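# Bring red foam block or yellow sponge to desk

## Task

Look at the shelves at the far end of the aisle. If a red foam block is there, move it onto the desk. If it is not, move the yellow sponge from the coffee table onto the desk. Every other object must stay on its shelf, table or counter. At the finish the coffee table must be standing upright and the robot must be neither toppled nor leaning, or the task fails. The object must rest on the desk by itself, not be held there by the robot.

## Robot and tools

ROBOT. A Hello Robot Stretch 3: a two-wheel base (0.33 m long, 0.34 m wide), a lift on a mast, and a single arm that telescopes out to the robot's RIGHT. The gripper cannot reach forward; to move it forward, drive the base. On-the-spot turns pivot about the midpoint of the drive wheels, 0.05 m behind the front edge. With the arm retracted and the wrist folded, the turn sweeps a circle of radius 0.28 m; an unfolded, level wrist reaches beyond it. The base cannot move sideways. Now and then a loose object may be nudged by something else.

FRAMES. Base frame: origin on the floor between the drive wheels, x forward, y left, z up. hand_pose is in this frame, located where the closed fingertips meet; with the wrist joints at zero its x axis points up, y back toward the mast, z to the rear. Odometry frame is the base frame at scene start. base_odometry counts wheel turns only (slip counts as travel); heading is positive left, -3.142 to 3.142.

TOOLS.
execute_actions: {"actions": [one action] or [], "cameras": list of "head_camera", "nav_camera", "wrist_camera" or "all" (omitted/null = all, [] = none)}. An action may contain "base", "joints", and optionally "contact_limits"; its motions begin together and may finish at different times. "base" holds exactly one relative command: {"translate_m": d}, metres from the current position, forward positive, range -1 to 1; or {"rotate_rad": d}, radians, counter-clockwise (left) positive, range -3.2 to 3.2. A base command is measured from the base position in the scene's latest state report. "joints" holds absolute targets by name: lift_m 0 to 1.1 (arm height); arm_m 0 to 0.52 (extension); wrist_yaw_rad -1.345 to 4.42 (0 along the arm, positive toward the front, 3.0 folded over the base); wrist_pitch_rad -1.57 to 0.451 (0 level, negative tips fingers down); wrist_roll_rad -2.911 to 2.911 (0 fingers side by side); gripper_m -0.089 to 0.179 (larger is wider; actual fingertip gap is less, by about 0.007 nearly closed and 0.025 wide open, and zero below 0.007); head_pan_rad -3.953 to 1.73 (0 forward, positive left, -1.57 along the arm); head_tilt_rad -1.53 to 0.419 (negative down). Done tolerances: lift/arm ±0.004, wrist yaw/roll ±0.02, pitch ±0.05, gripper ±0.004, head ±0.02. "contact_limits": {"arm_m": effort %, 1 to 100} stops the arm once its effort reaches that level (negative when retracting) and caps its holding force until the next action. An unknown key or out-of-range value rejects the whole call with no motion. A joint or base left out of an action may keep pushing toward an earlier target without being reported. Each action lasts at most 15 s. If a result reports a stop, later motion calls in the same reply are skipped.
wait: {"seconds": 0 to 10}; commands nothing, returns state and images.
zoom_image: {"camera", "region": [x0,y0,x1,y1]} in pixels of that camera's latest full image, at most 504x504.
finished_scene: {"scene": 1 or 2}; irreversible, reports success, then gives the next scene's task.

RESULT LINES. base_status/joint_status: how each motion ended. "done" for the base means the wheels turned as commanded, even if slipping. "off_target": stopped short and may still push. After "contact_stop", "time_out" or "torque_fault" the old target is dropped. Arm and lift stop on firm contact and go slack until commanded again (a loaded slack lift may sink; closing fingers on a surface raises a slack lift). Base, wrist and head have no contact stop. Wrist servos that strain for seconds shut off for 10 s (torque_fault). on_its_own covers uncommanded joints; "held at" is the held target. motor_effort: percent of max, positive toward higher values, bracket = peak; readings carry fixed biases and noise; positive wheel effort pushes forward. lidar_m: 12 distances from base origin, 30-degree sectors, 1st straight ahead, counter-clockwise (4th left, 7th behind, 10th right), scan plane 0.17 m high, range 0.15 to 12 m, "-" = nothing; misses clear objects, thin legs, tabletops; the mast and a low lift hide sectors 5, 6, 9, 10. wrist_depth_mm (45 to 1000) and head_depth_mm (280 to 4000, sideways image): 7x7 median depth grids from top left. base_tilt in degrees (forward/right positive), turned_by_wheels and turned_by_imu since last result. Camera calibration lines give K and T_world_to_cam (base frame to camera), with small errors.

SPEED. Full speed (0.30 m/s, 1.9 rad/s) only when stowed: lift_m < 0.30, arm_m < 0.03, wrist_yaw_rad > 2.54; otherwise 0.10 m/s and 0.63 rad/s.

GRIPPING. Close to a gripper_m below the object's width to grasp; open at least 0.02 above the touching value to let go. Neither the reading nor "done" confirms a grasp; check images or depth. Overly hard squeezing triggers a stall guard and the object may slip; resend a different value to regrip.

AVOID. Fold or unfold the wrist only with lift_m 0.32 to 0.95, wrist_pitch_rad -0.4 and roll near 0; once folded, lift may drop to 0.25. With yaw below -0.4 keep pitch at -0.5 or lower. Pushing against something rigid with the gripper higher than about 0.45 m can tip the robot; raised contact limits and repeated pushes make it worse. Do not drive while the gripper holds or pushes something fixed, and avoid snagging furniture, especially reversing. If tilting, reverse the last move in small steps, free the gripper, and lower lift_m to about 0.2. Avoid drops, slams, hard hits, knocking objects off surfaces or the coffee table over.

Each tool is called after "Request:" as name(argument=value, ...), one argument or row to a line, values as JSON.

## Session

Request:
execute_actions(
  actions=[],
)

Scene clock: 0.00 s.
base_odometry: x=+0.000 y=+0.000 heading=+0.000 (m, m, rad; odometry frame)
turned_by_wheels: +0.000 (rad since the last result)
turned_by_imu: +0.000 (rad since the last result)
base_tilt: forward=+0.6 right=+0.9 (deg)
lidar_m: 1.49 1.20 1.16 1.27 1.85 1.05 1.44 1.63 2.55 1.86 1.57 1.49
head_depth_mm: 1792 1813 1821 1840 1852 1433 1434 / 1895 1937 1948 1965 1980 1437 1982 / 2012 2087 2091 2111 2145 2145 2113 / 1932 2002 2012 1994 2008 2008 1978 / 1735 1743 1751 1742 1758 1758 1751 / 1545 1552 1549 1548 1539 1534 1552 / 1358 1351 1346 1353 1363 1371 1367
base_status: not commanded
joint_positions: lift_m=+0.378 arm_m=+0.002 wrist_yaw_rad=+3.047 wrist_pitch_rad=-0.562 wrist_roll_rad=-0.018 gripper_m=+0.037 head_pan_rad=+0.016 head_tilt_rad=+0.007
joint_status: not commanded
motor_effort: left_wheel=+0 right_wheel=-1 lift_m=+24 arm_m=+0 wrist_yaw_rad=+1 wrist_pitch_rad=+3 wrist_roll_rad=+0 gripper_m=+0 head_pan_rad=+2 head_tilt_rad=+1 (%)
hand_pose: x=-0.0020 y=+0.0565 z=+0.3598 quat_wxyz=(+0.227, +0.682, +0.166, +0.676) (m; base frame)
wrist_depth_mm: - - - - - - 919 / - - - - - - 997 / 916 934 - 925 940 923 925 / 746 751 743 750 756 769 763 / 630 636 628 635 664 648 646 / 549 569 - - 557 553 559 / 483 - - - 487 492 487
pictures: head_camera (sideways: a quarter turn clockwise sets it upright), nav_camera (sideways: a quarter turn counterclockwise sets it upright), wrist_camera
Images, in order (width x height): head_camera 896x504, nav_camera 672x504, wrist_camera 644x364.

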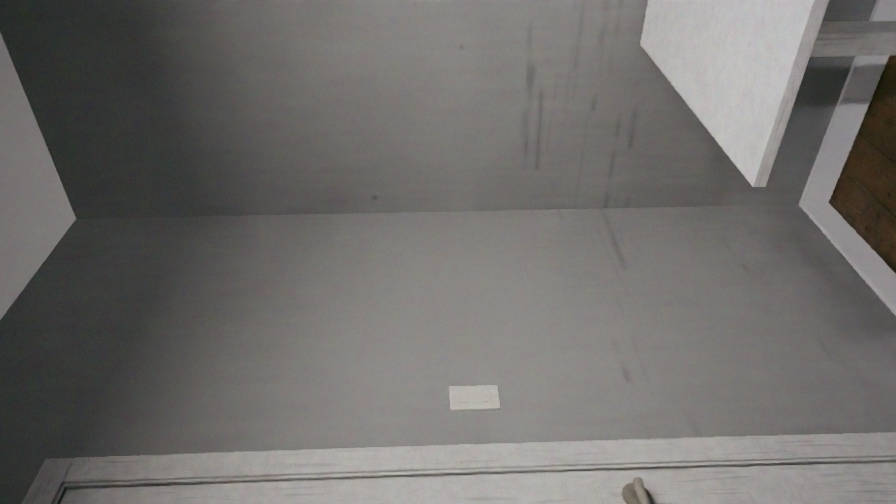

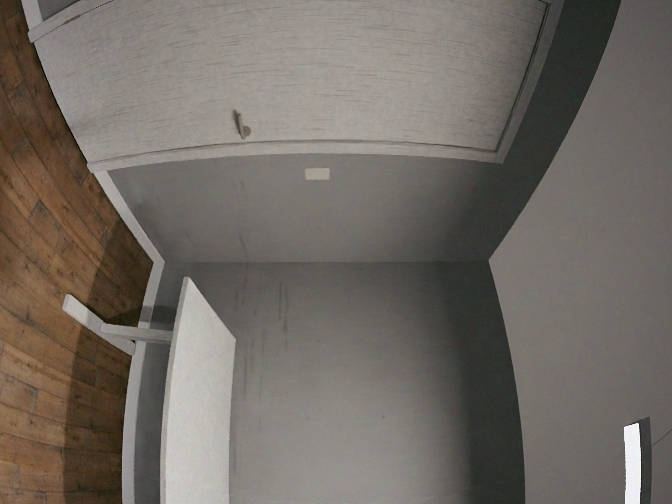

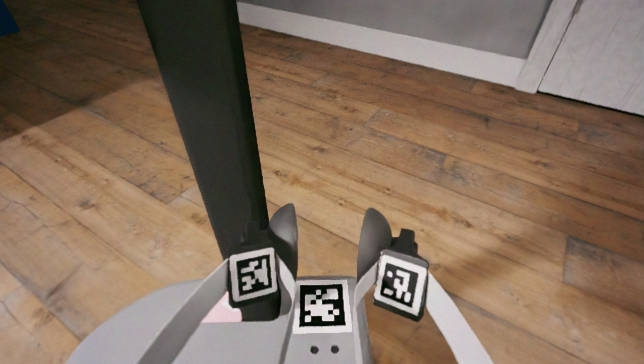

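Desk is front-left. Look around.

Request:
execute_actions(
  actions=[
    {"joints":{"head_pan_rad":1.6,"head_tilt_rad":-0.4}},
  ],
  cameras=["nav_camera"],
)

Request:
execute_actions(
  actions=[
    {"joints":{"head_pan_rad":-3.0,"head_tilt_rad":-0.4}},
  ],
  cameras=["nav_camera"],
)

Request:
execute_actions(
  actions=[
    {"joints":{"head_pan_rad":-1.5,"head_tilt_rad":-0.4}},
  ],
  cameras=["nav_camera"],
)

Scene clock: 3.73 s.
base_odometry: x=+0.000 y=+0.000 heading=+0.000 (m, m, rad; odometry frame)
turned_by_wheels: +0.000 (rad since the last result)
turned_by_imu: +0.000 (rad since the last result)
base_tilt: forward=+0.8 right=+0.7 (deg)
lidar_m: 1.49 1.20 1.16 1.27 1.85 1.05 1.44 1.62 2.55 1.86 1.57 1.49
head_depth_mm: 1040 1107 1185 1278 1378 1501 1376 / 1105 1185 1266 1382 1498 1602 1387 / 1174 1262 1366 1496 1635 1699 1394 / 1261 1364 1485 1628 1802 1719 1393 / 1352 1466 1621 1787 1975 1730 1399 / 1462 1596 1785 1996 2157 1739 1409 / 1596 1770 1963 2240 2278 1768 1445
base_status: not commanded
joint_positions: lift_m=+0.378 arm_m=+0.002 wrist_yaw_rad=+3.047 wrist_pitch_rad=-0.562 wrist_roll_rad=-0.018 gripper_m=+0.037 head_pan_rad=+1.593 head_tilt_rad=-0.395
joint_status: all done
motor_effort: left_wheel=+1(0) right_wheel=+0(1) lift_m=+24(24) arm_m=-1(0) wrist_yaw_rad=+1(1) wrist_pitch_rad=+4(4) wrist_roll_rad=+0(0) gripper_m=+0(1) head_pan_rad=+2(33) head_tilt_rad=-1(18) (%)
hand_pose: x=-0.0020 y=+0.0565 z=+0.3598 quat_wxyz=(+0.227, +0.682, +0.166, +0.676) (m; base frame)
wrist_depth_mm: - - - - - - 933 / - - - - - - 992 / 907 911 - 933 929 932 933 / 738 751 740 757 758 768 764 / 629 644 633 644 666 646 641 / 549 563 - - 557 553 562 / 486 - - - 490 494 492
pictures: nav_camera (sideways: a quarter turn counterclockwise sets it upright)
camera_calibration (this result's frames):
nav_camera: T_world_to_cam=[[0.0214086, 0.348979, 0.936886, -1.17591], [0.999771, -0.0073894, -0.0200931, 0.0724027], [-0.0000890346, 0.937101, -0.349057, 0.418162], [0, 0, 0, 1]] pos_world=[-0.0471744, 0.0190404, 1.24911]
Images, in order (width x height): nav_camera 672x504.

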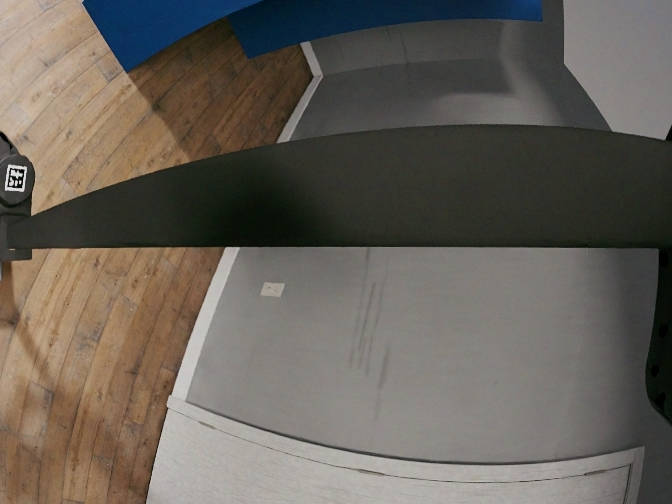

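Scene clock: 6.27 s.
base_odometry: x=+0.000 y=+0.000 heading=+0.000 (m, m, rad; odometry frame)
turned_by_wheels: +0.000 (rad since the last result)
turned_by_imu: +0.000 (rad since the last result)
base_tilt: forward=+0.8 right=+0.7 (deg)
lidar_m: 1.49 1.20 1.17 1.27 1.85 1.05 1.44 1.62 2.55 1.85 1.57 1.49
head_depth_mm: 1845 1988 2220 2691 2205 1690 1375 / 1601 1776 2268 2193 2132 1696 1377 / 1434 1563 2344 1983 2023 1706 1388 / 1271 1372 1490 1647 1824 1716 1392 / 1366 1483 1625 1820 2008 1723 1403 / 1535 2810 3060 3160 2257 1718 1401 / 2531 2696 2808 2919 2259 1745 1410
base_status: not commanded
joint_positions: lift_m=+0.378 arm_m=+0.002 wrist_yaw_rad=+3.047 wrist_pitch_rad=-0.562 wrist_roll_rad=-0.018 gripper_m=+0.037 head_pan_rad=-2.993 head_tilt_rad=-0.395
joint_status: all done
motor_effort: left_wheel=+0(0) right_wheel=-1(1) lift_m=+24(24) arm_m=+0(0) wrist_yaw_rad=+0(1) wrist_pitch_rad=+3(3) wrist_roll_rad=+0(0) gripper_m=-1(0) head_pan_rad=-2(30) head_tilt_rad=-2(2) (%)
hand_pose: x=-0.0020 y=+0.0565 z=+0.3598 quat_wxyz=(+0.227, +0.682, +0.166, +0.676) (m; base frame)
wrist_depth_mm: - - - - - - 919 / - - - - - - 993 / 924 922 - 930 937 928 930 / 746 748 733 759 760 762 767 / 636 634 635 643 654 642 642 / 548 561 - - 555 558 562 / 487 - - - 487 492 493
pictures: nav_camera (sideways: a quarter turn counterclockwise sets it upright)
camera_calibration (this result's frames):
nav_camera: T_world_to_cam=[[-0.349133, -0.0229538, 0.936792, -1.17352], [-0.119156, 0.992672, -0.0200852, 0.0792178], [-0.929466, -0.118636, -0.34931, 0.424161], [0, 0, 0, 1]] pos_world=[-0.00603303, -0.0552531, 1.2491]
Images, in order (width x height): nav_camera 672x504.

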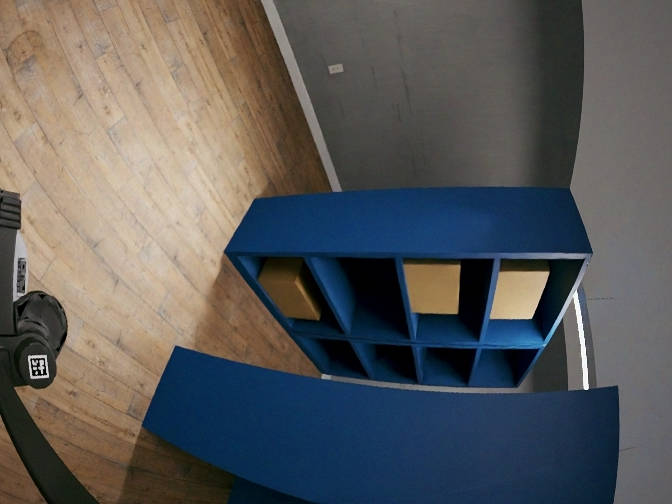

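Scene clock: 7.53 s.
base_odometry: x=+0.000 y=+0.000 heading=+0.000 (m, m, rad; odometry frame)
turned_by_wheels: +0.000 (rad since the last result)
turned_by_imu: +0.000 (rad since the last result)
base_tilt: forward=+0.7 right=+0.6 (deg)
lidar_m: 1.49 1.20 1.17 1.27 1.85 1.05 1.44 1.62 2.55 1.86 1.57 1.49
head_depth_mm: 2336 2489 2689 2816 2175 1688 1377 / 2480 2664 2869 2933 2199 1701 1389 / 2685 2886 3059 2791 2210 1710 1387 / 2590 2774 2918 2386 2197 1706 1401 / 2312 2418 2618 2401 2248 1728 1409 / 2075 2193 2325 2416 2246 1690 1406 / 1906 1992 2080 1532 2169 1743 1418
base_status: not commanded
joint_positions: lift_m=+0.378 arm_m=+0.002 wrist_yaw_rad=+3.047 wrist_pitch_rad=-0.562 wrist_roll_rad=-0.018 gripper_m=+0.037 head_pan_rad=-1.507 head_tilt_rad=-0.395
joint_status: all done
motor_effort: left_wheel=+0(0) right_wheel=-1(1) lift_m=+24(24) arm_m=+0(0) wrist_yaw_rad=+1(1) wrist_pitch_rad=+4(4) wrist_roll_rad=+0(0) gripper_m=+0(0) head_pan_rad=+3(27) head_tilt_rad=-1(2) (%)
hand_pose: x=-0.0020 y=+0.0565 z=+0.3598 quat_wxyz=(+0.227, +0.682, +0.166, +0.676) (m; base frame)
wrist_depth_mm: - - - - - - 928 / - - - - - - - / 930 914 - 930 923 947 942 / 735 746 741 762 749 755 765 / 629 632 631 640 666 636 642 / 549 566 - - 558 557 560 / 485 - - - 491 493 494
pictures: nav_camera (sideways: a quarter turn counterclockwise sets it upright)
camera_calibration (this result's frames):
nav_camera: T_world_to_cam=[[-0.00686353, -0.34982, 0.936792, -1.17561], [-0.999214, -0.0341818, -0.0200852, 0.0845862], [0.0390475, -0.936193, -0.34931, 0.418253], [0, 0, 0, 1]] pos_world=[0.0601191, -0.0167946, 1.2491]
Images, in order (width x height): nav_camera 672x504.

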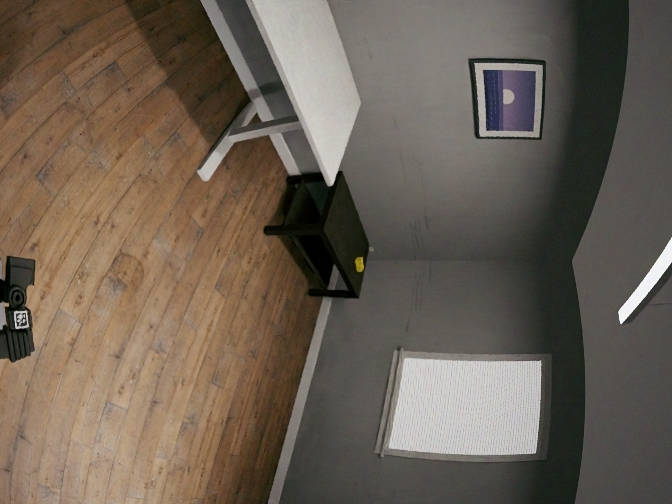

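Request:
execute_actions(
  actions=[
    {"base":{"translate_m":-0.8},"joints":{"head_pan_rad":1.7,"head_tilt_rad":-0.2}},
  ],
  cameras=["nav_camera","head_camera"],
)

Scene clock: 20.87 s.
base_odometry: x=-0.800 y=+0.000 heading=+0.000 (m, m, rad; odometry frame)
turned_by_wheels: +0.000 (rad since the last result)
turned_by_imu: +0.003 (rad since the last result)
base_tilt: forward=+0.7 right=+0.7 (deg)
lidar_m: 2.14 1.68 1.65 0.52 0.40 0.43 0.88 0.66 2.09 2.23 2.11 2.07
head_depth_mm: 1565 1625 1687 1772 1840 1903 1628 / 1693 1768 1825 1916 2007 2033 1636 / 1761 1842 1933 2010 2126 1961 1539 / 504 525 546 570 597 624 654 / 455 471 489 508 528 549 574 / 415 428 442 458 474 493 512 / 382 392 408 425 442 - -
base_status: done
joint_positions: lift_m=+0.378 arm_m=+0.002 wrist_yaw_rad=+3.047 wrist_pitch_rad=-0.562 wrist_roll_rad=-0.018 gripper_m=+0.037 head_pan_rad=+1.693 head_tilt_rad=-0.211
joint_status: all done
motor_effort: left_wheel=+0(5) right_wheel=+0(6) lift_m=+24(23) arm_m=+0(0) wrist_yaw_rad=+1(1) wrist_pitch_rad=+3(3) wrist_roll_rad=+0(0) gripper_m=+1(1) head_pan_rad=+2(28) head_tilt_rad=+4(14) (%)
hand_pose: x=-0.0020 y=+0.0565 z=+0.3598 quat_wxyz=(+0.227, +0.682, +0.166, +0.676) (m; base frame)
wrist_depth_mm: 331 379 564 - - - - / 360 408 627 - - - - / 543 443 - 892 936 935 963 / 683 491 655 752 759 768 763 / 636 576 613 641 671 639 645 / 554 562 - - 556 557 559 / 485 - - - 492 488 495
pictures: head_camera (sideways: a quarter turn clockwise sets it upright), nav_camera (sideways: a quarter turn counterclockwise sets it upright)
camera_calibration (this result's frames):
head_camera: T_world_to_cam=[[0.015634, -0.231505, -0.972708, 1.28926], [-0.988908, -0.147285, 0.0191596, -0.012005], [-0.147701, 0.96162, -0.23124, 0.26017], [0, 0, 0, 1]] pos_world=[0.00639931, 0.0465172, 1.31447]
nav_camera: T_world_to_cam=[[0.00799605, 0.173437, 0.984812, -1.23845], [0.994989, 0.0967787, -0.0251226, 0.0789851], [-0.0996661, 0.980078, -0.171795, 0.188056], [0, 0, 0, 1]] pos_world=[-0.0499438, 0.0228396, 1.25393]
Images, in order (width x height): head_camera 896x504, nav_camera 672x504.

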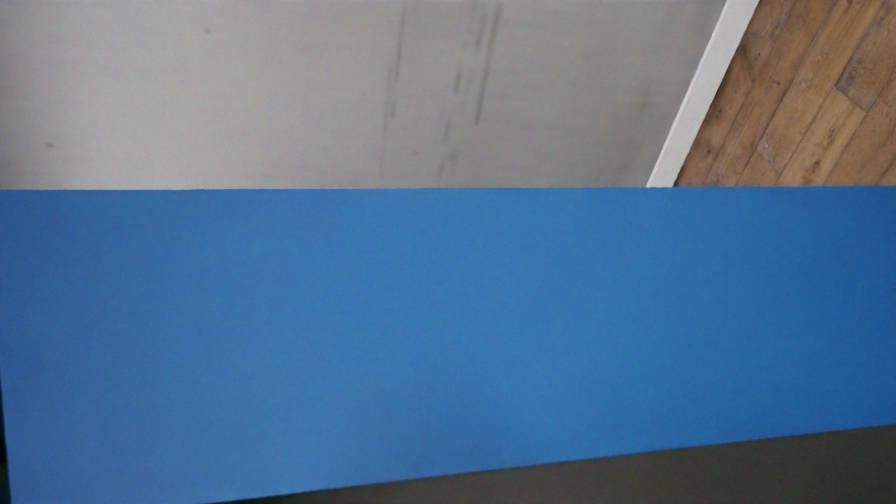

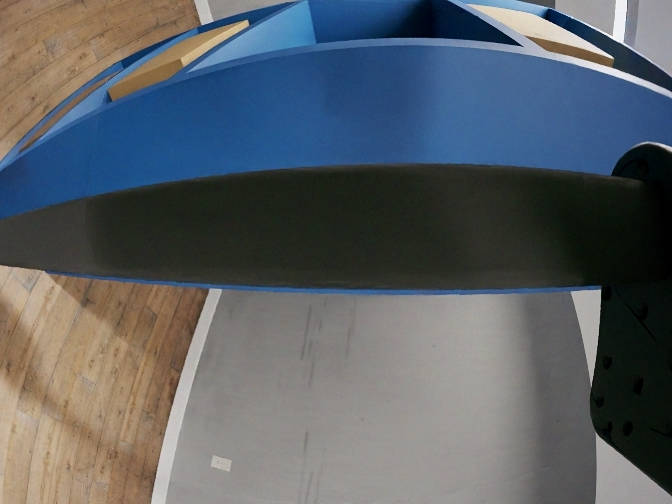

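Request:
execute_actions(
  actions=[
    {"joints":{"head_pan_rad":-3.6,"head_tilt_rad":-0.4}},
  ],
  cameras=["nav_camera"],
)

Scene clock: 25.07 s.
base_odometry: x=-0.800 y=+0.000 heading=+0.000 (m, m, rad; odometry frame)
turned_by_wheels: +0.000 (rad since the last result)
turned_by_imu: +0.000 (rad since the last result)
base_tilt: forward=+0.7 right=+0.7 (deg)
lidar_m: 2.14 1.68 1.64 0.52 0.40 0.43 0.88 0.66 2.10 2.23 2.12 2.07
head_depth_mm: 1043 1121 1171 689 454 467 512 / 1908 2045 2175 2346 1344 1539 1292 / 1971 2099 2293 2484 2200 1706 1392 / 1982 2145 2335 2536 2221 1710 1397 / 1967 2150 2319 2494 2139 1719 1401 / 1948 2103 1434 1507 1604 1558 1402 / 1154 1239 1307 1485 1331 1256 1217
base_status: not commanded
joint_positions: lift_m=+0.378 arm_m=+0.002 wrist_yaw_rad=+3.047 wrist_pitch_rad=-0.562 wrist_roll_rad=-0.018 gripper_m=+0.037 head_pan_rad=-3.593 head_tilt_rad=-0.395
joint_status: all done
motor_effort: left_wheel=+0(0) right_wheel=+0(1) lift_m=+24(24) arm_m=+0(0) wrist_yaw_rad=+1(1) wrist_pitch_rad=+3(4) wrist_roll_rad=+0(0) gripper_m=+1(1) head_pan_rad=-1(28) head_tilt_rad=-2(13) (%)
hand_pose: x=-0.0020 y=+0.0565 z=+0.3598 quat_wxyz=(+0.227, +0.682, +0.166, +0.676) (m; base frame)
wrist_depth_mm: 332 377 569 - - - - / 363 409 625 - - - - / 547 441 - 885 930 933 928 / 681 491 665 756 755 762 766 / 628 569 618 639 660 651 642 / 550 565 - - 552 560 563 / 484 - - - 489 491 492
pictures: nav_camera (sideways: a quarter turn counterclockwise sets it upright)
camera_calibration (this result's frames):
nav_camera: T_world_to_cam=[[-0.30111, 0.178189, 0.936793, -1.17382], [0.462161, 0.886569, -0.0200853, 0.0756719], [-0.83411, 0.426901, -0.349307, 0.423575], [0, 0, 0, 1]] pos_world=[-0.0351122, -0.0387515, 1.2491]
Images, in order (width x height): nav_camera 672x504.

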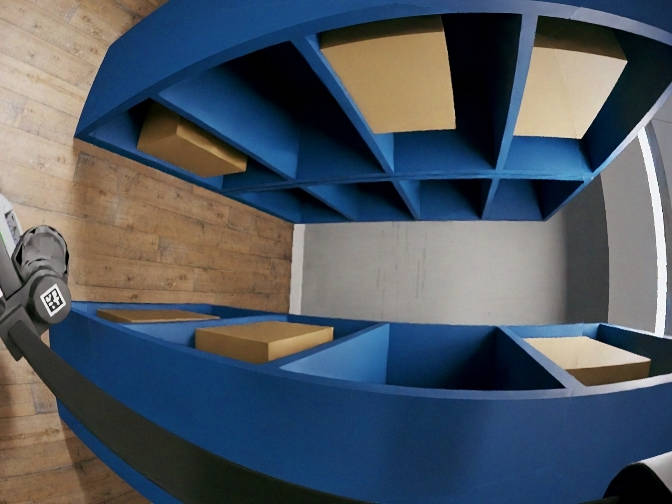

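Request:
execute_actions(
  actions=[
    {"base":{"translate_m":0.25},"joints":{"head_pan_rad":0,"head_tilt_rad":-0.6,"lift_m":0.33,"wrist_pitch_rad":-0.4}},
  ],
  cameras=[],
)

Request:
execute_actions(
  actions=[
    {"base":{"rotate_rad":-2.9},"joints":{"lift_m":0.28}},
  ],
  cameras=["nav_camera"],
)

Scene clock: 33.03 s.
base_odometry: x=-0.550 y=+0.000 heading=+0.000 (m, m, rad; odometry frame)
turned_by_wheels: +0.000 (rad since the last result)
turned_by_imu: +0.000 (rad since the last result)
base_tilt: forward=+0.6 right=+0.7 (deg)
lidar_m: 1.95 1.53 1.51 1.60 0.61 0.60 0.90 0.93 2.24 2.38 1.89 2.29
head_depth_mm: 2040 2012 2448 2194 1730 1437 1217 / 2156 2047 2503 2212 1741 1445 1229 / 2281 2446 2760 2191 1746 1448 1225 / 2304 2545 2768 2237 1762 1450 1238 / 2038 2226 2464 2247 1774 1462 1241 / 1824 1945 2110 2180 1777 1468 1242 / 1623 1721 1866 2011 1799 1477 1248
base_status: done
joint_positions: lift_m=+0.330 arm_m=+0.002 wrist_yaw_rad=+3.047 wrist_pitch_rad=-0.419 wrist_roll_rad=-0.018 gripper_m=+0.037 head_pan_rad=-0.007 head_tilt_rad=-0.592
joint_status: all done
motor_effort: left_wheel=+0(5) right_wheel=-1(5) lift_m=+18(21) arm_m=+0(0) wrist_yaw_rad=+1(0) wrist_pitch_rad=+5(6) wrist_roll_rad=+0(0) gripper_m=+0(0) head_pan_rad=+3(31) head_tilt_rad=-2(13) (%)
hand_pose: x=-0.0002 y=+0.0766 z=+0.3427 quat_wxyz=(+0.179, +0.691, +0.116, +0.690) (m; base frame)
wrist_depth_mm: 488 561 - - - - - / 502 590 - - - - - / 523 634 - - - - - / 556 685 846 856 856 871 875 / 572 661 - 688 720 692 705 / 561 566 - 561 570 577 584 / 484 517 - - 492 495 496
pictures: none
No camera images: the call's "cameras" was empty. Leave "cameras" out to get every camera's image.

Scene clock: 36.17 s.
base_odometry: x=-0.550 y=+0.000 heading=-2.900 (m, m, rad; odometry frame)
turned_by_wheels: -2.900 (rad since the last result)
turned_by_imu: -2.928 (rad since the last result)
base_tilt: forward=+0.7 right=+0.7 (deg)
lidar_m: 0.90 2.24 2.25 2.01 2.29 2.02 1.66 1.50 1.51 0.67 0.60 0.60
head_depth_mm: 1030 1344 1644 1765 1729 1426 1222 / 926 1036 1753 1469 1636 1440 1227 / 845 936 1670 1351 1586 1438 1235 / 770 868 965 1112 1307 1439 1237 / 838 951 1099 1303 1606 1457 1244 / 953 1104 1369 2174 1781 1467 1249 / 2071 2265 2457 2269 1779 1472 1255
base_status: done
joint_positions: lift_m=+0.280 arm_m=+0.002 wrist_yaw_rad=+3.047 wrist_pitch_rad=-0.418 wrist_roll_rad=-0.018 gripper_m=+0.037 head_pan_rad=-0.007 head_tilt_rad=-0.593
joint_status: all done
motor_effort: left_wheel=+1(9) right_wheel=-2(8) lift_m=+18(17) arm_m=-1(1) wrist_yaw_rad=+1(0) wrist_pitch_rad=+5(5) wrist_roll_rad=+0(0) gripper_m=+0(1) head_pan_rad=+1(3) head_tilt_rad=-3(1) (%)
hand_pose: x=-0.0001 y=+0.0767 z=+0.2929 quat_wxyz=(+0.178, +0.691, +0.116, +0.690) (m; base frame)
wrist_depth_mm: - - - - - - - / - - - - - - - / 963 968 - - - - - / 738 750 752 751 761 774 781 / 598 606 - 610 643 615 617 / 497 519 - - 511 518 517 / 440 - - - 441 438 445
pictures: nav_camera (sideways: a quarter turn counterclockwise sets it upright)
camera_calibration (this result's frames):
nav_camera: T_world_to_cam=[[0.525807, -0.03275, 0.849973, -1.0656], [-0.0397233, -0.999114, -0.013923, 0.0707064], [0.849676, -0.0264429, -0.526642, 0.644062], [0, 0, 0, 1]] pos_world=[0.0158653, 0.0527762, 1.24591]
Images, in order (width x height): nav_camera 672x504.

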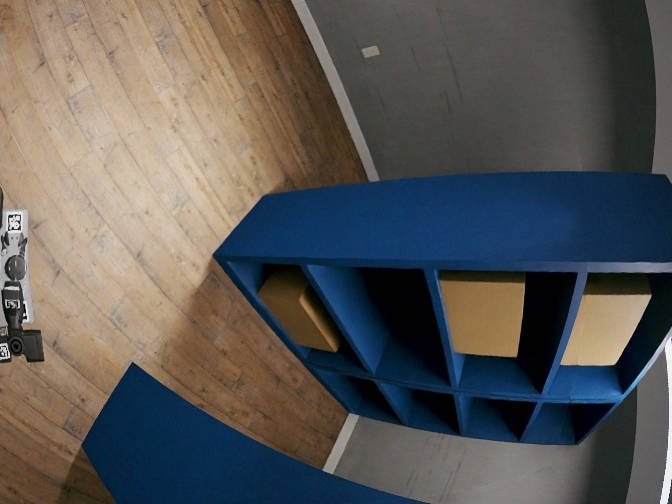

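Request:
execute_actions(
  actions=[
    {"base":{"translate_m":0.35}},
  ],
  cameras=[],
)

Request:
execute_actions(
  actions=[
    {"base":{"rotate_rad":-0.75}},
  ],
  cameras=["nav_camera"],
)

Scene clock: 41.03 s.
base_odometry: x=-0.890 y=-0.084 heading=-2.900 (m, m, rad; odometry frame)
turned_by_wheels: +0.000 (rad since the last result)
turned_by_imu: -0.001 (rad since the last result)
base_tilt: forward=+0.7 right=+0.7 (deg)
lidar_m: 0.55 0.84 1.99 2.39 2.08 2.34 1.96 1.76 0.67 0.42 0.44 0.79
head_depth_mm: 616 706 1413 1278 1304 1394 1226 / 554 625 701 1283 1082 1295 1228 / 535 590 651 1291 1019 1299 1208 / 449 499 566 654 773 941 1170 / 492 558 647 768 943 1219 1246 / 559 647 769 942 1256 1428 1245 / 647 769 2083 2255 1803 1479 1253
base_status: done
joint_positions: lift_m=+0.280 arm_m=+0.002 wrist_yaw_rad=+3.047 wrist_pitch_rad=-0.418 wrist_roll_rad=-0.018 gripper_m=+0.037 head_pan_rad=-0.007 head_tilt_rad=-0.593
joint_status: not commanded
motor_effort: left_wheel=+2(9) right_wheel=-3(5) lift_m=+17(18) arm_m=+0(1) wrist_yaw_rad=+0(0) wrist_pitch_rad=+5(5) wrist_roll_rad=+0(0) gripper_m=+0(0) head_pan_rad=+2(2) head_tilt_rad=-1(2) (%)
hand_pose: x=-0.0001 y=+0.0767 z=+0.2929 quat_wxyz=(+0.178, +0.691, +0.116, +0.690) (m; base frame)
wrist_depth_mm: - - - - - - - / - - - - - - - / 984 968 999 - - - - / 725 737 755 754 768 764 784 / 595 599 - 610 633 631 617 / 497 518 - - 513 519 518 / 440 - - - 439 442 440
pictures: none
No camera images: the call's "cameras" was empty. Leave "cameras" out to get every camera's image.

Scene clock: 42.67 s.
base_odometry: x=-0.890 y=-0.084 heading=+2.633 (m, m, rad; odometry frame)
turned_by_wheels: -0.750 (rad since the last result)
turned_by_imu: -0.756 (rad since the last result)
base_tilt: forward=+0.8 right=+0.7 (deg)
lidar_m: 1.25 0.55 0.59 1.98 2.12 2.08 2.09 2.27 1.79 1.76 0.48 0.42
head_depth_mm: 1054 1089 1105 977 952 907 1022 / 1907 2104 2336 2042 1638 1380 1204 / 1927 2123 2418 2226 1751 1452 1234 / 1935 2166 2430 2218 1747 1449 1239 / 1887 2143 2371 2154 1714 1465 1244 / 1872 1281 1380 1457 1407 1362 1229 / 1083 1146 1370 1329 1078 1166 1178
base_status: done
joint_positions: lift_m=+0.280 arm_m=+0.002 wrist_yaw_rad=+3.047 wrist_pitch_rad=-0.418 wrist_roll_rad=-0.018 gripper_m=+0.037 head_pan_rad=-0.007 head_tilt_rad=-0.593
joint_status: not commanded
motor_effort: left_wheel=+1(7) right_wheel=-2(11) lift_m=+18(18) arm_m=-1(1) wrist_yaw_rad=+0(1) wrist_pitch_rad=+5(5) wrist_roll_rad=+0(0) gripper_m=+0(0) head_pan_rad=+2(2) head_tilt_rad=-2(1) (%)
hand_pose: x=-0.0001 y=+0.0767 z=+0.2929 quat_wxyz=(+0.178, +0.691, +0.116, +0.690) (m; base frame)
wrist_depth_mm: - - - - - 777 489 / - - - - - 780 483 / 967 984 990 - - 758 510 / 731 749 757 760 770 691 564 / 593 594 - 600 642 611 576 / 497 519 - - 512 514 515 / 439 - - - 439 439 441
pictures: nav_camera (sideways: a quarter turn counterclockwise sets it upright)
camera_calibration (this result's frames):
nav_camera: T_world_to_cam=[[0.526324, -0.0327266, 0.849654, -1.06519], [-0.0396806, -0.999116, -0.0139031, 0.0706803], [0.849358, -0.0263973, -0.527157, 0.644733], [0, 0, 0, 1]] pos_world=[0.0158287, 0.052777, 1.2459]
Images, in order (width x height): nav_camera 672x504.

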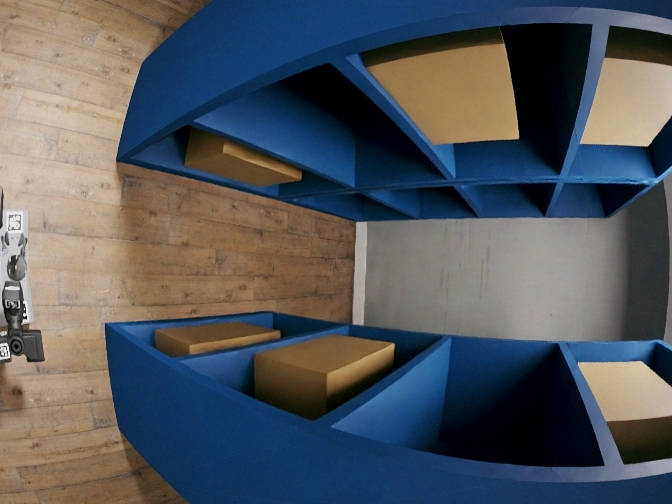

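Request:
execute_actions(
  actions=[
    {"base":{"translate_m":0.6},"joints":{"head_tilt_rad":-0.4}},
  ],
  cameras=["nav_camera"],
)

Scene clock: 47.87 s.
base_odometry: x=-1.414 y=+0.208 heading=+2.633 (m, m, rad; odometry frame)
turned_by_wheels: +0.000 (rad since the last result)
turned_by_imu: -0.001 (rad since the last result)
base_tilt: forward=+0.7 right=+0.7 (deg)
lidar_m: 1.62 0.48 0.38 0.39 0.46 2.63 2.68 0.33 0.32 0.28 0.30 0.44
head_depth_mm: 1363 1469 1592 1745 1899 1670 1365 / 1371 1479 1611 1755 1921 1676 1372 / 1395 1491 1617 1770 1944 1679 1372 / 1403 1510 1641 1790 1955 1694 1387 / 1405 1503 1638 1757 1898 1657 1387 / 1357 1495 1407 1731 1304 1494 1134 / 1143 1505 1281 821 826 888 894
base_status: done
joint_positions: lift_m=+0.280 arm_m=+0.002 wrist_yaw_rad=+3.047 wrist_pitch_rad=-0.418 wrist_roll_rad=-0.018 gripper_m=+0.037 head_pan_rad=-0.007 head_tilt_rad=-0.407
joint_status: all done
motor_effort: left_wheel=+2(10) right_wheel=-3(8) lift_m=+18(17) arm_m=-1(0) wrist_yaw_rad=+1(0) wrist_pitch_rad=+5(5) wrist_roll_rad=+0(0) gripper_m=+0(0) head_pan_rad=+2(2) head_tilt_rad=+2(12) (%)
hand_pose: x=-0.0001 y=+0.0767 z=+0.2929 quat_wxyz=(+0.178, +0.691, +0.116, +0.690) (m; base frame)
wrist_depth_mm: - - 696 790 516 447 470 / - - 719 864 411 400 393 / 981 967 742 819 454 436 430 / 725 737 608 618 496 483 471 / 599 606 - 534 524 521 511 / 497 521 - - 511 519 518 / 446 - - - 439 443 447
pictures: nav_camera (sideways: a quarter turn counterclockwise sets it upright)
camera_calibration (this result's frames):
nav_camera: T_world_to_cam=[[0.360194, -0.0315376, 0.932344, -1.17204], [-0.0364498, -0.999141, -0.0197153, 0.0782315], [0.932165, -0.0268824, -0.361034, 0.428063], [0, 0, 0, 1]] pos_world=[0.0259895, 0.0527083, 1.24884]
Images, in order (width x height): nav_camera 672x504.

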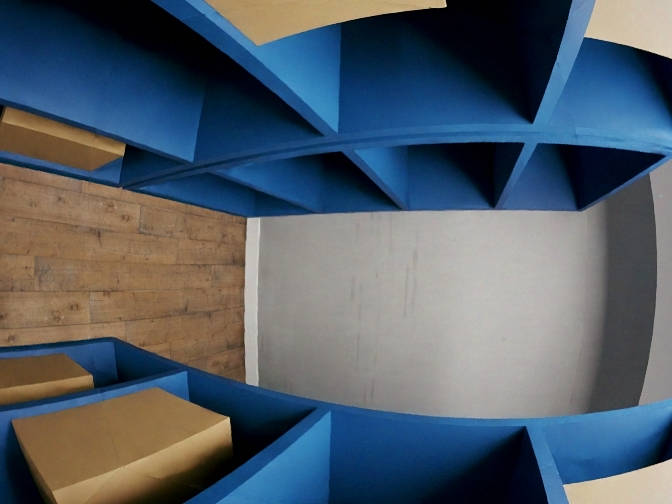

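Request:
execute_actions(
  actions=[
    {"base":{"rotate_rad":0.08}},
  ],
  cameras=[],
)

Request:
execute_actions(
  actions=[
    {"base":{"translate_m":0.6},"joints":{"head_tilt_rad":-0.7}},
  ],
  cameras=["nav_camera"],
)

Scene clock: 51.10 s.
base_odometry: x=-1.414 y=+0.208 heading=+2.713 (m, m, rad; odometry frame)
turned_by_wheels: +0.080 (rad since the last result)
turned_by_imu: +0.081 (rad since the last result)
base_tilt: forward=+0.6 right=+0.7 (deg)
lidar_m: 0.82 0.45 0.37 0.44 0.40 2.63 2.68 0.32 0.28 0.28 0.31 0.49
head_depth_mm: 1341 1455 1566 1709 1867 1668 1369 / 1370 1475 1600 1748 1912 1676 1378 / 1391 1496 1638 1783 1945 1696 1383 / 1418 1516 1642 1776 1949 1699 1386 / 1365 1508 1547 1743 1476 1587 1349 / 1191 1544 1265 1559 921 943 1036 / 720 676 692 724 808 913 827
base_status: done
joint_positions: lift_m=+0.280 arm_m=+0.002 wrist_yaw_rad=+3.047 wrist_pitch_rad=-0.418 wrist_roll_rad=-0.018 gripper_m=+0.037 head_pan_rad=-0.007 head_tilt_rad=-0.407
joint_status: not commanded
motor_effort: left_wheel=-1(6) right_wheel=+1(8) lift_m=+18(18) arm_m=-1(0) wrist_yaw_rad=+1(1) wrist_pitch_rad=+5(5) wrist_roll_rad=+0(0) gripper_m=+0(1) head_pan_rad=+2(3) head_tilt_rad=+2(1) (%)
hand_pose: x=-0.0001 y=+0.0767 z=+0.2929 quat_wxyz=(+0.178, +0.691, +0.116, +0.690) (m; base frame)
wrist_depth_mm: - - 529 797 736 450 470 / - - 555 861 470 387 369 / 965 973 622 801 450 418 400 / 730 742 607 614 497 464 441 / 591 603 - 540 513 502 487 / 500 520 - - 513 511 502 / 445 - - - 437 440 442
pictures: none
No camera images: the call's "cameras" was empty. Leave "cameras" out to get every camera's image.

Scene clock: 54.67 s.
base_odometry: x=-1.960 y=+0.457 heading=+2.713 (m, m, rad; odometry frame)
turned_by_wheels: +0.000 (rad since the last result)
turned_by_imu: -0.001 (rad since the last result)
base_tilt: forward=+0.8 right=+0.6 (deg)
lidar_m: 1.03 0.85 0.25 0.28 0.29 0.46 0.86 0.47 0.42 0.37 1.27 1.05
head_depth_mm: 860 965 1107 1280 1493 1355 1172 / 875 984 1121 1315 1520 1354 1180 / 888 1003 1148 1350 1538 1359 1187 / 903 1018 1164 1373 1537 1368 1186 / 881 925 1138 1146 1405 1295 1152 / 887 812 666 1159 951 824 1082 / 902 820 588 1061 954 807 700
base_status: done
joint_positions: lift_m=+0.280 arm_m=+0.002 wrist_yaw_rad=+3.047 wrist_pitch_rad=-0.418 wrist_roll_rad=-0.018 gripper_m=+0.037 head_pan_rad=-0.007 head_tilt_rad=-0.692
joint_status: all done
motor_effort: left_wheel=-1(7) right_wheel=+0(9) lift_m=+18(18) arm_m=-1(1) wrist_yaw_rad=+0(1) wrist_pitch_rad=+5(5) wrist_roll_rad=+0(0) gripper_m=+0(1) head_pan_rad=+3(2) head_tilt_rad=-2(18) (%)
hand_pose: x=-0.0001 y=+0.0767 z=+0.2929 quat_wxyz=(+0.178, +0.691, +0.116, +0.690) (m; base frame)
wrist_depth_mm: 389 393 405 663 488 250 598 / 350 338 317 599 442 272 664 / 392 374 347 718 395 294 732 / 440 415 387 555 365 337 635 / 486 471 - 495 392 462 504 / 497 489 - - 430 412 421 / 439 - - - 439 432 418
pictures: nav_camera (sideways: a quarter turn counterclockwise sets it upright)
camera_calibration (this result's frames):
nav_camera: T_world_to_cam=[[0.607321, -0.0331821, 0.793764, -0.992813], [-0.0407125, -0.999114, -0.0106167, 0.0664064], [0.793413, -0.0258684, -0.608134, 0.750425], [0, 0, 0, 1]] pos_world=[0.0102625, 0.0528163, 1.24512]
Images, in order (width x height): nav_camera 672x504.

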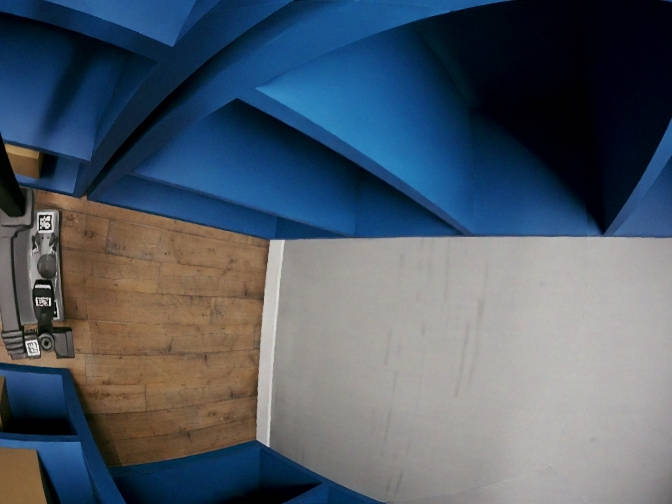

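Overcorrected; straighten and look at both sides.

Request:
execute_actions(
  actions=[
    {"base":{"rotate_rad":-0.12},"joints":{"head_pan_rad":1.2,"head_tilt_rad":-0.5}},
  ],
  cameras=["nav_camera"],
)

Request:
execute_actions(
  actions=[
    {"joints":{"head_pan_rad":-1.0,"head_tilt_rad":-0.5}},
  ],
  cameras=["nav_camera"],
)

Scene clock: 58.00 s.
base_odometry: x=-1.960 y=+0.457 heading=+2.593 (m, m, rad; odometry frame)
turned_by_wheels: -0.120 (rad since the last result)
turned_by_imu: -0.121 (rad since the last result)
base_tilt: forward=+0.6 right=+0.7 (deg)
lidar_m: 1.02 0.93 0.25 0.28 0.28 0.40 3.22 0.52 0.42 0.37 1.33 1.07
head_depth_mm: 667 736 789 581 444 390 750 / - - - - 313 366 720 / - - - 302 312 362 422 / - - - - 291 319 375 / - - - 311 368 349 569 / - 378 468 554 455 367 333 / 537 594 651 609 459 369 323
base_status: done
joint_positions: lift_m=+0.280 arm_m=+0.002 wrist_yaw_rad=+3.047 wrist_pitch_rad=-0.418 wrist_roll_rad=-0.018 gripper_m=+0.037 head_pan_rad=+1.193 head_tilt_rad=-0.507
joint_status: all done
motor_effort: left_wheel=+1(6) right_wheel=-2(9) lift_m=+18(17) arm_m=-1(1) wrist_yaw_rad=+0(1) wrist_pitch_rad=+5(5) wrist_roll_rad=+0(0) gripper_m=+1(0) head_pan_rad=+3(30) head_tilt_rad=+1(12) (%)
hand_pose: x=-0.0001 y=+0.0767 z=+0.2929 quat_wxyz=(+0.178, +0.691, +0.116, +0.690) (m; base frame)
wrist_depth_mm: 385 391 422 681 268 266 678 / 311 309 355 736 295 292 733 / 342 342 405 767 333 740 779 / 378 378 451 605 355 595 636 / 431 426 - 494 385 499 502 / 454 436 - - 436 447 440 / 441 - - - 438 444 440
pictures: nav_camera (sideways: a quarter turn counterclockwise sets it upright)
camera_calibration (this result's frames):
nav_camera: T_world_to_cam=[[0.193642, 0.408843, 0.891824, -1.11816], [0.917208, -0.398059, -0.0166696, 0.0684465], [0.348184, 0.821216, -0.452075, 0.550098], [0, 0, 0, 1]] pos_world=[-0.0377926, 0.0326471, 1.24703]
Images, in order (width x height): nav_camera 672x504.

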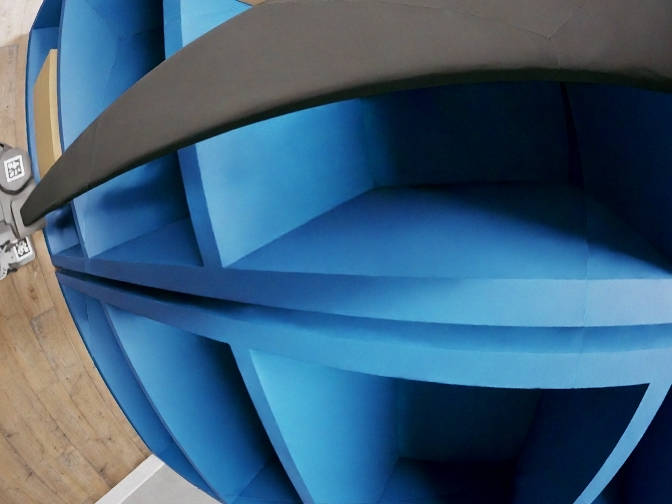

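Scene clock: 59.57 s.
base_odometry: x=-1.960 y=+0.457 heading=+2.593 (m, m, rad; odometry frame)
turned_by_wheels: +0.000 (rad since the last result)
turned_by_imu: +0.000 (rad since the last result)
base_tilt: forward=+0.6 right=+0.7 (deg)
lidar_m: 1.03 0.93 0.25 0.28 0.28 0.40 3.21 0.51 0.42 0.37 1.33 1.06
head_depth_mm: 1113 1193 973 1391 1139 1369 550 / 1183 1266 1065 1457 1198 1433 1283 / 1265 1334 1498 1484 1632 1455 1290 / 1349 1430 1609 1489 1746 1505 1293 / 1252 1332 1440 1495 1702 1558 1303 / 1133 1203 1313 1426 1581 1569 1306 / 1062 1140 1219 1303 1404 1484 1310
base_status: not commanded
joint_positions: lift_m=+0.280 arm_m=+0.002 wrist_yaw_rad=+3.047 wrist_pitch_rad=-0.418 wrist_roll_rad=-0.018 gripper_m=+0.037 head_pan_rad=-0.993 head_tilt_rad=-0.507
joint_status: all done
motor_effort: left_wheel=+1(2) right_wheel=-2(2) lift_m=+18(18) arm_m=-1(1) wrist_yaw_rad=+1(1) wrist_pitch_rad=+5(5) wrist_roll_rad=+0(0) gripper_m=-1(1) head_pan_rad=-2(31) head_tilt_rad=+3(3) (%)
hand_pose: x=-0.0001 y=+0.0767 z=+0.2929 quat_wxyz=(+0.178, +0.691, +0.116, +0.690) (m; base frame)
wrist_depth_mm: 389 389 421 679 268 267 676 / 310 310 353 750 297 292 724 / 343 342 401 769 334 734 789 / 379 379 450 595 358 600 631 / 426 429 - 493 385 501 506 / 458 439 - - 436 446 441 / 440 - - - 442 442 439
pictures: nav_camera (sideways: a quarter turn counterclockwise sets it upright)
camera_calibration (this result's frames):
nav_camera: T_world_to_cam=[[0.222315, -0.393988, 0.891824, -1.11833], [-0.854176, -0.519717, -0.0166696, 0.079252], [0.470064, -0.758068, -0.452075, 0.549354], [0, 0, 0, 1]] pos_world=[0.058085, 0.0170283, 1.24703]
Images, in order (width x height): nav_camera 672x504.

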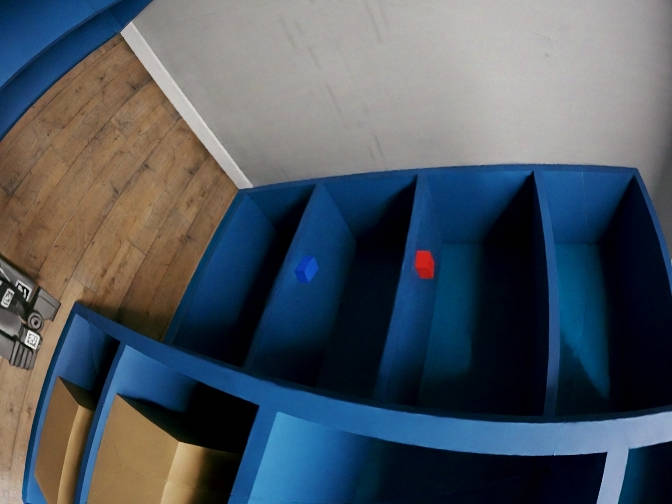

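Request:
execute_actions(
  actions=[
    {"base":{"translate_m":0.6},"joints":{"head_pan_rad":-1.4,"head_tilt_rad":-0.4}},
  ],
)

Scene clock: 67.37 s.
base_odometry: x=-2.472 y=+0.770 heading=+2.593 (m, m, rad; odometry frame)
turned_by_wheels: +0.000 (rad since the last result)
turned_by_imu: -0.001 (rad since the last result)
base_tilt: forward=+0.7 right=+0.7 (deg)
lidar_m: 0.45 0.45 0.60 0.66 0.59 0.49 1.39 0.64 0.76 1.27 0.60 0.46
head_depth_mm: 1066 1138 1171 1346 1258 1432 1284 / 1094 1172 1184 1382 1274 1477 1291 / 1113 1201 1201 1433 1271 1481 1311 / 1140 1230 1218 1457 1279 1544 1331 / 974 1060 1033 1139 1181 1267 1316 / 790 854 913 963 1022 1064 1105 / 742 761 780 799 820 849 872
base_status: done
joint_positions: lift_m=+0.280 arm_m=+0.002 wrist_yaw_rad=+3.047 wrist_pitch_rad=-0.418 wrist_roll_rad=-0.018 gripper_m=+0.037 head_pan_rad=-1.393 head_tilt_rad=-0.409
joint_status: all done
motor_effort: left_wheel=+1(9) right_wheel=-3(6) lift_m=+18(18) arm_m=-1(1) wrist_yaw_rad=+0(1) wrist_pitch_rad=+5(5) wrist_roll_rad=+0(0) gripper_m=+1(0) head_pan_rad=-3(20) head_tilt_rad=+3(12) (%)
hand_pose: x=-0.0001 y=+0.0767 z=+0.2929 quat_wxyz=(+0.178, +0.691, +0.116, +0.690) (m; base frame)
wrist_depth_mm: 514 658 661 656 660 635 499 / 522 698 724 712 719 698 491 / 521 709 755 758 760 739 488 / 528 597 605 618 616 624 489 / 475 488 - 498 521 497 468 / 421 423 - - 418 416 420 / 435 - - - 430 427 424
pictures: head_camera (sideways: a quarter turn clockwise sets it upright), nav_camera (sideways: a quarter turn counterclockwise sets it upright), wrist_camera
camera_calibration (this result's frames):
head_camera: T_world_to_cam=[[-0.0615597, 0.413958, -0.908212, 1.20552], [0.979909, 0.198016, 0.023835, -0.0300961], [0.189707, -0.888498, -0.417831, 0.500949], [0, 0, 0, 1]] pos_world=[0.00866962, -0.047984, 1.3049]
nav_camera: T_world_to_cam=[[0.0353575, -0.360801, 0.931972, -1.16958], [-0.988829, -0.14775, -0.0196848, 0.0840013], [0.144801, -0.920865, -0.361995, 0.434116], [0, 0, 0, 1]] pos_world=[0.0615559, -0.00981149, 1.24881]
wrist_camera: T_world_to_cam=[[0.999356, -0.0268869, 0.0237761, -0.00108576], [0.00426082, -0.568884, -0.822407, 0.316572], [0.0356378, 0.821978, -0.568403, 0.266496], [0, 0, 0, 1]] pos_world=[-0.00976113, -0.0389905, 0.411854]
Images, in order (width x height): head_camera 896x504, nav_camera 672x504, wrist_camera 644x364.

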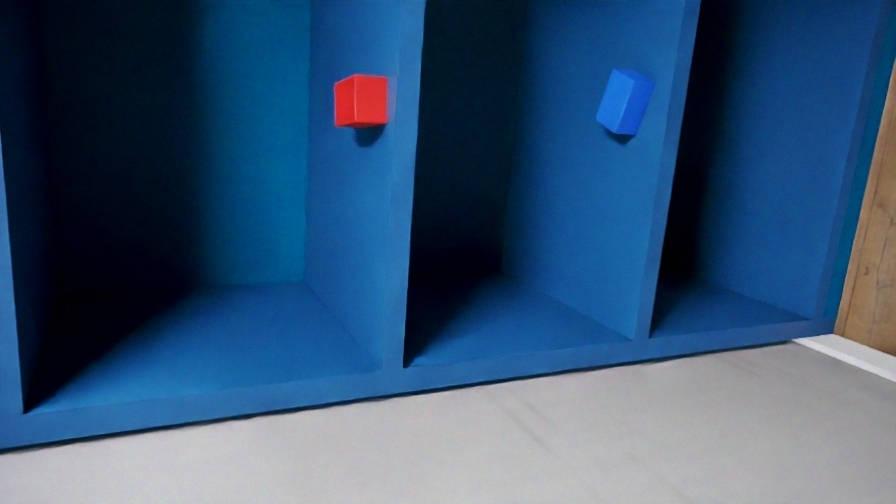

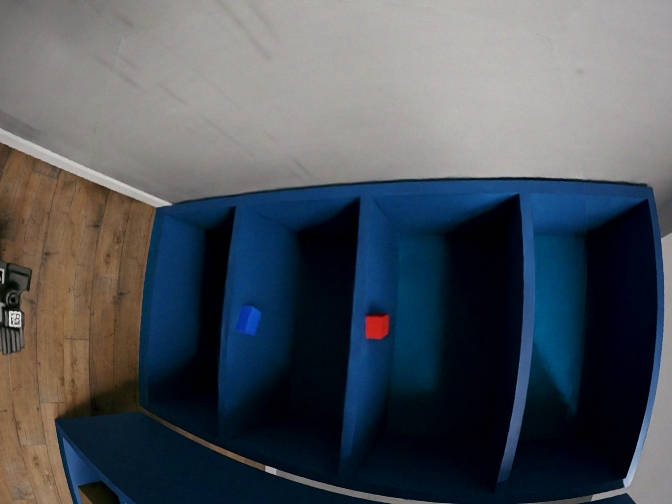

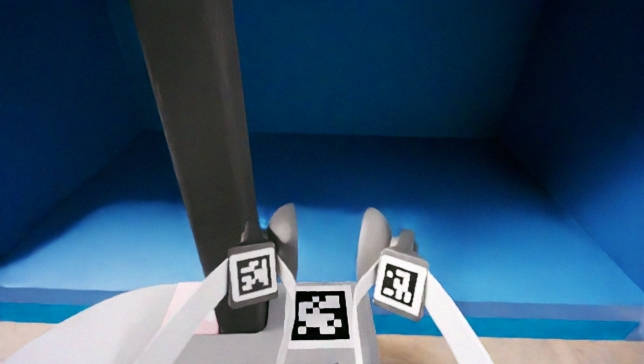

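Request:
execute_actions(
  actions=[
    {"base":{"rotate_rad":-1.571},"joints":{"head_pan_rad":0,"head_tilt_rad":-0.8}},
  ],
  cameras=[],
)

Request:
execute_actions(
  actions=[
    {"base":{"translate_m":0.38}},
  ],
  cameras=["nav_camera"],
)

Scene clock: 75.40 s.
base_odometry: x=-2.472 y=+0.770 heading=+1.023 (m, m, rad; odometry frame)
turned_by_wheels: -1.570 (rad since the last result)
turned_by_imu: -1.110 (rad since the last result)
base_tilt: forward=+0.7 right=+0.8 (deg)
lidar_m: 0.61 0.45 0.43 0.45 0.54 0.71 0.64 0.53 1.13 0.62 0.74 1.25
head_depth_mm: 804 1243 1211 1508 1382 1275 1130 / 813 1203 1220 1551 1423 1287 1137 / 785 936 1104 1381 1460 1293 1149 / 742 844 976 1158 1397 1295 1152 / 635 707 797 917 1074 1234 1149 / 553 608 673 756 862 1004 1124 / 493 534 583 645 722 816 943
base_status: rotate_rad off_target (by the wheels' count: -1.5702 of -1.5710)
joint_positions: lift_m=+0.280 arm_m=+0.002 wrist_yaw_rad=+3.048 wrist_pitch_rad=-0.416 wrist_roll_rad=-0.018 gripper_m=+0.037 head_pan_rad=-0.004 head_tilt_rad=-0.797
joint_status: all done
on_its_own: right_wheel is at rest, and its effort (-44) is outside its rest range (-18 to +18)
motor_effort: left_wheel=+1(37) right_wheel=-44(71) lift_m=+24(25) arm_m=+0(1) wrist_yaw_rad=+1(2) wrist_pitch_rad=+5(5) wrist_roll_rad=+0(0) gripper_m=-1(0) head_pan_rad=+1(33) head_tilt_rad=-1(20) (%)
hand_pose: x=-0.0002 y=+0.0770 z=+0.2931 quat_wxyz=(+0.178, +0.691, +0.115, +0.691) (m; base frame)
wrist_depth_mm: 589 642 486 484 437 388 349 / 612 696 539 523 467 413 367 / 636 747 594 571 509 439 393 / 602 605 609 618 552 480 419 / 482 485 - 612 571 506 451 / 408 420 - - 517 517 470 / 362 - - - 443 442 442
pictures: none
No camera images: the call's "cameras" was empty. Leave "cameras" out to get every camera's image.

Scene clock: 78.43 s.
base_odometry: x=-2.274 y=+1.095 heading=+1.023 (m, m, rad; odometry frame)
turned_by_wheels: +0.000 (rad since the last result)
turned_by_imu: -0.001 (rad since the last result)
base_tilt: forward=+0.7 right=+0.7 (deg)
lidar_m: 0.34 0.25 0.24 0.25 0.34 0.75 0.91 0.88 0.71 0.73 0.92 0.73
head_depth_mm: 618 595 516 999 856 1187 1120 / 459 543 643 952 874 1213 1135 / 432 494 580 717 902 1226 1144 / 396 450 520 618 761 987 1114 / 338 377 425 487 572 693 874 / 300 325 359 404 459 533 636 / - 292 312 344 384 435 501
base_status: done
joint_positions: lift_m=+0.280 arm_m=+0.002 wrist_yaw_rad=+3.048 wrist_pitch_rad=-0.416 wrist_roll_rad=-0.018 gripper_m=+0.037 head_pan_rad=-0.004 head_tilt_rad=-0.797
joint_status: not commanded
motor_effort: left_wheel=+1(9) right_wheel=-2(22) lift_m=+24(24) arm_m=+0(0) wrist_yaw_rad=+0(0) wrist_pitch_rad=+5(4) wrist_roll_rad=+0(0) gripper_m=+0(0) head_pan_rad=+1(2) head_tilt_rad=+0(1) (%)
hand_pose: x=-0.0002 y=+0.0770 z=+0.2931 quat_wxyz=(+0.178, +0.691, +0.115, +0.691) (m; base frame)
wrist_depth_mm: 470 425 323 292 258 227 205 / 516 475 354 318 276 244 218 / 572 533 391 349 299 261 231 / 586 598 432 387 328 281 248 / 555 602 - 421 346 305 265 / 503 519 - - 365 331 287 / 439 - - - 414 350 311
pictures: nav_camera (sideways: a quarter turn counterclockwise sets it upright)
camera_calibration (this result's frames):
nav_camera: T_world_to_cam=[[0.687087, -0.0318887, 0.725875, -0.904813], [-0.0389712, -0.999216, -0.00700829, 0.0616969], [0.725529, -0.0234729, -0.687791, 0.854455], [0, 0, 0, 1]] pos_world=[0.00415696, 0.0528517, 1.2449]
Images, in order (width x height): nav_camera 672x504.

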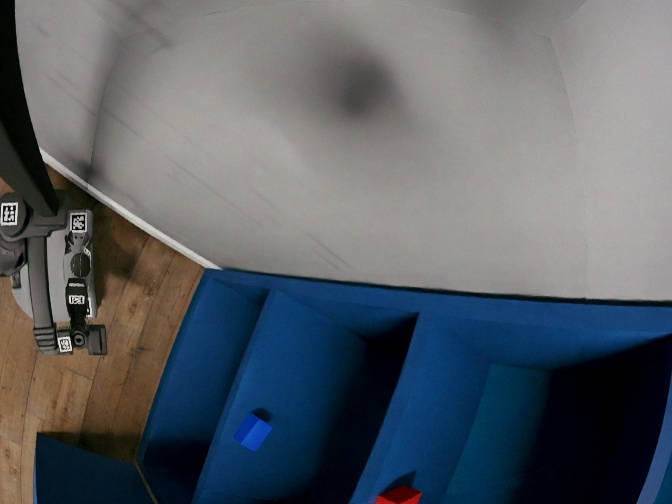

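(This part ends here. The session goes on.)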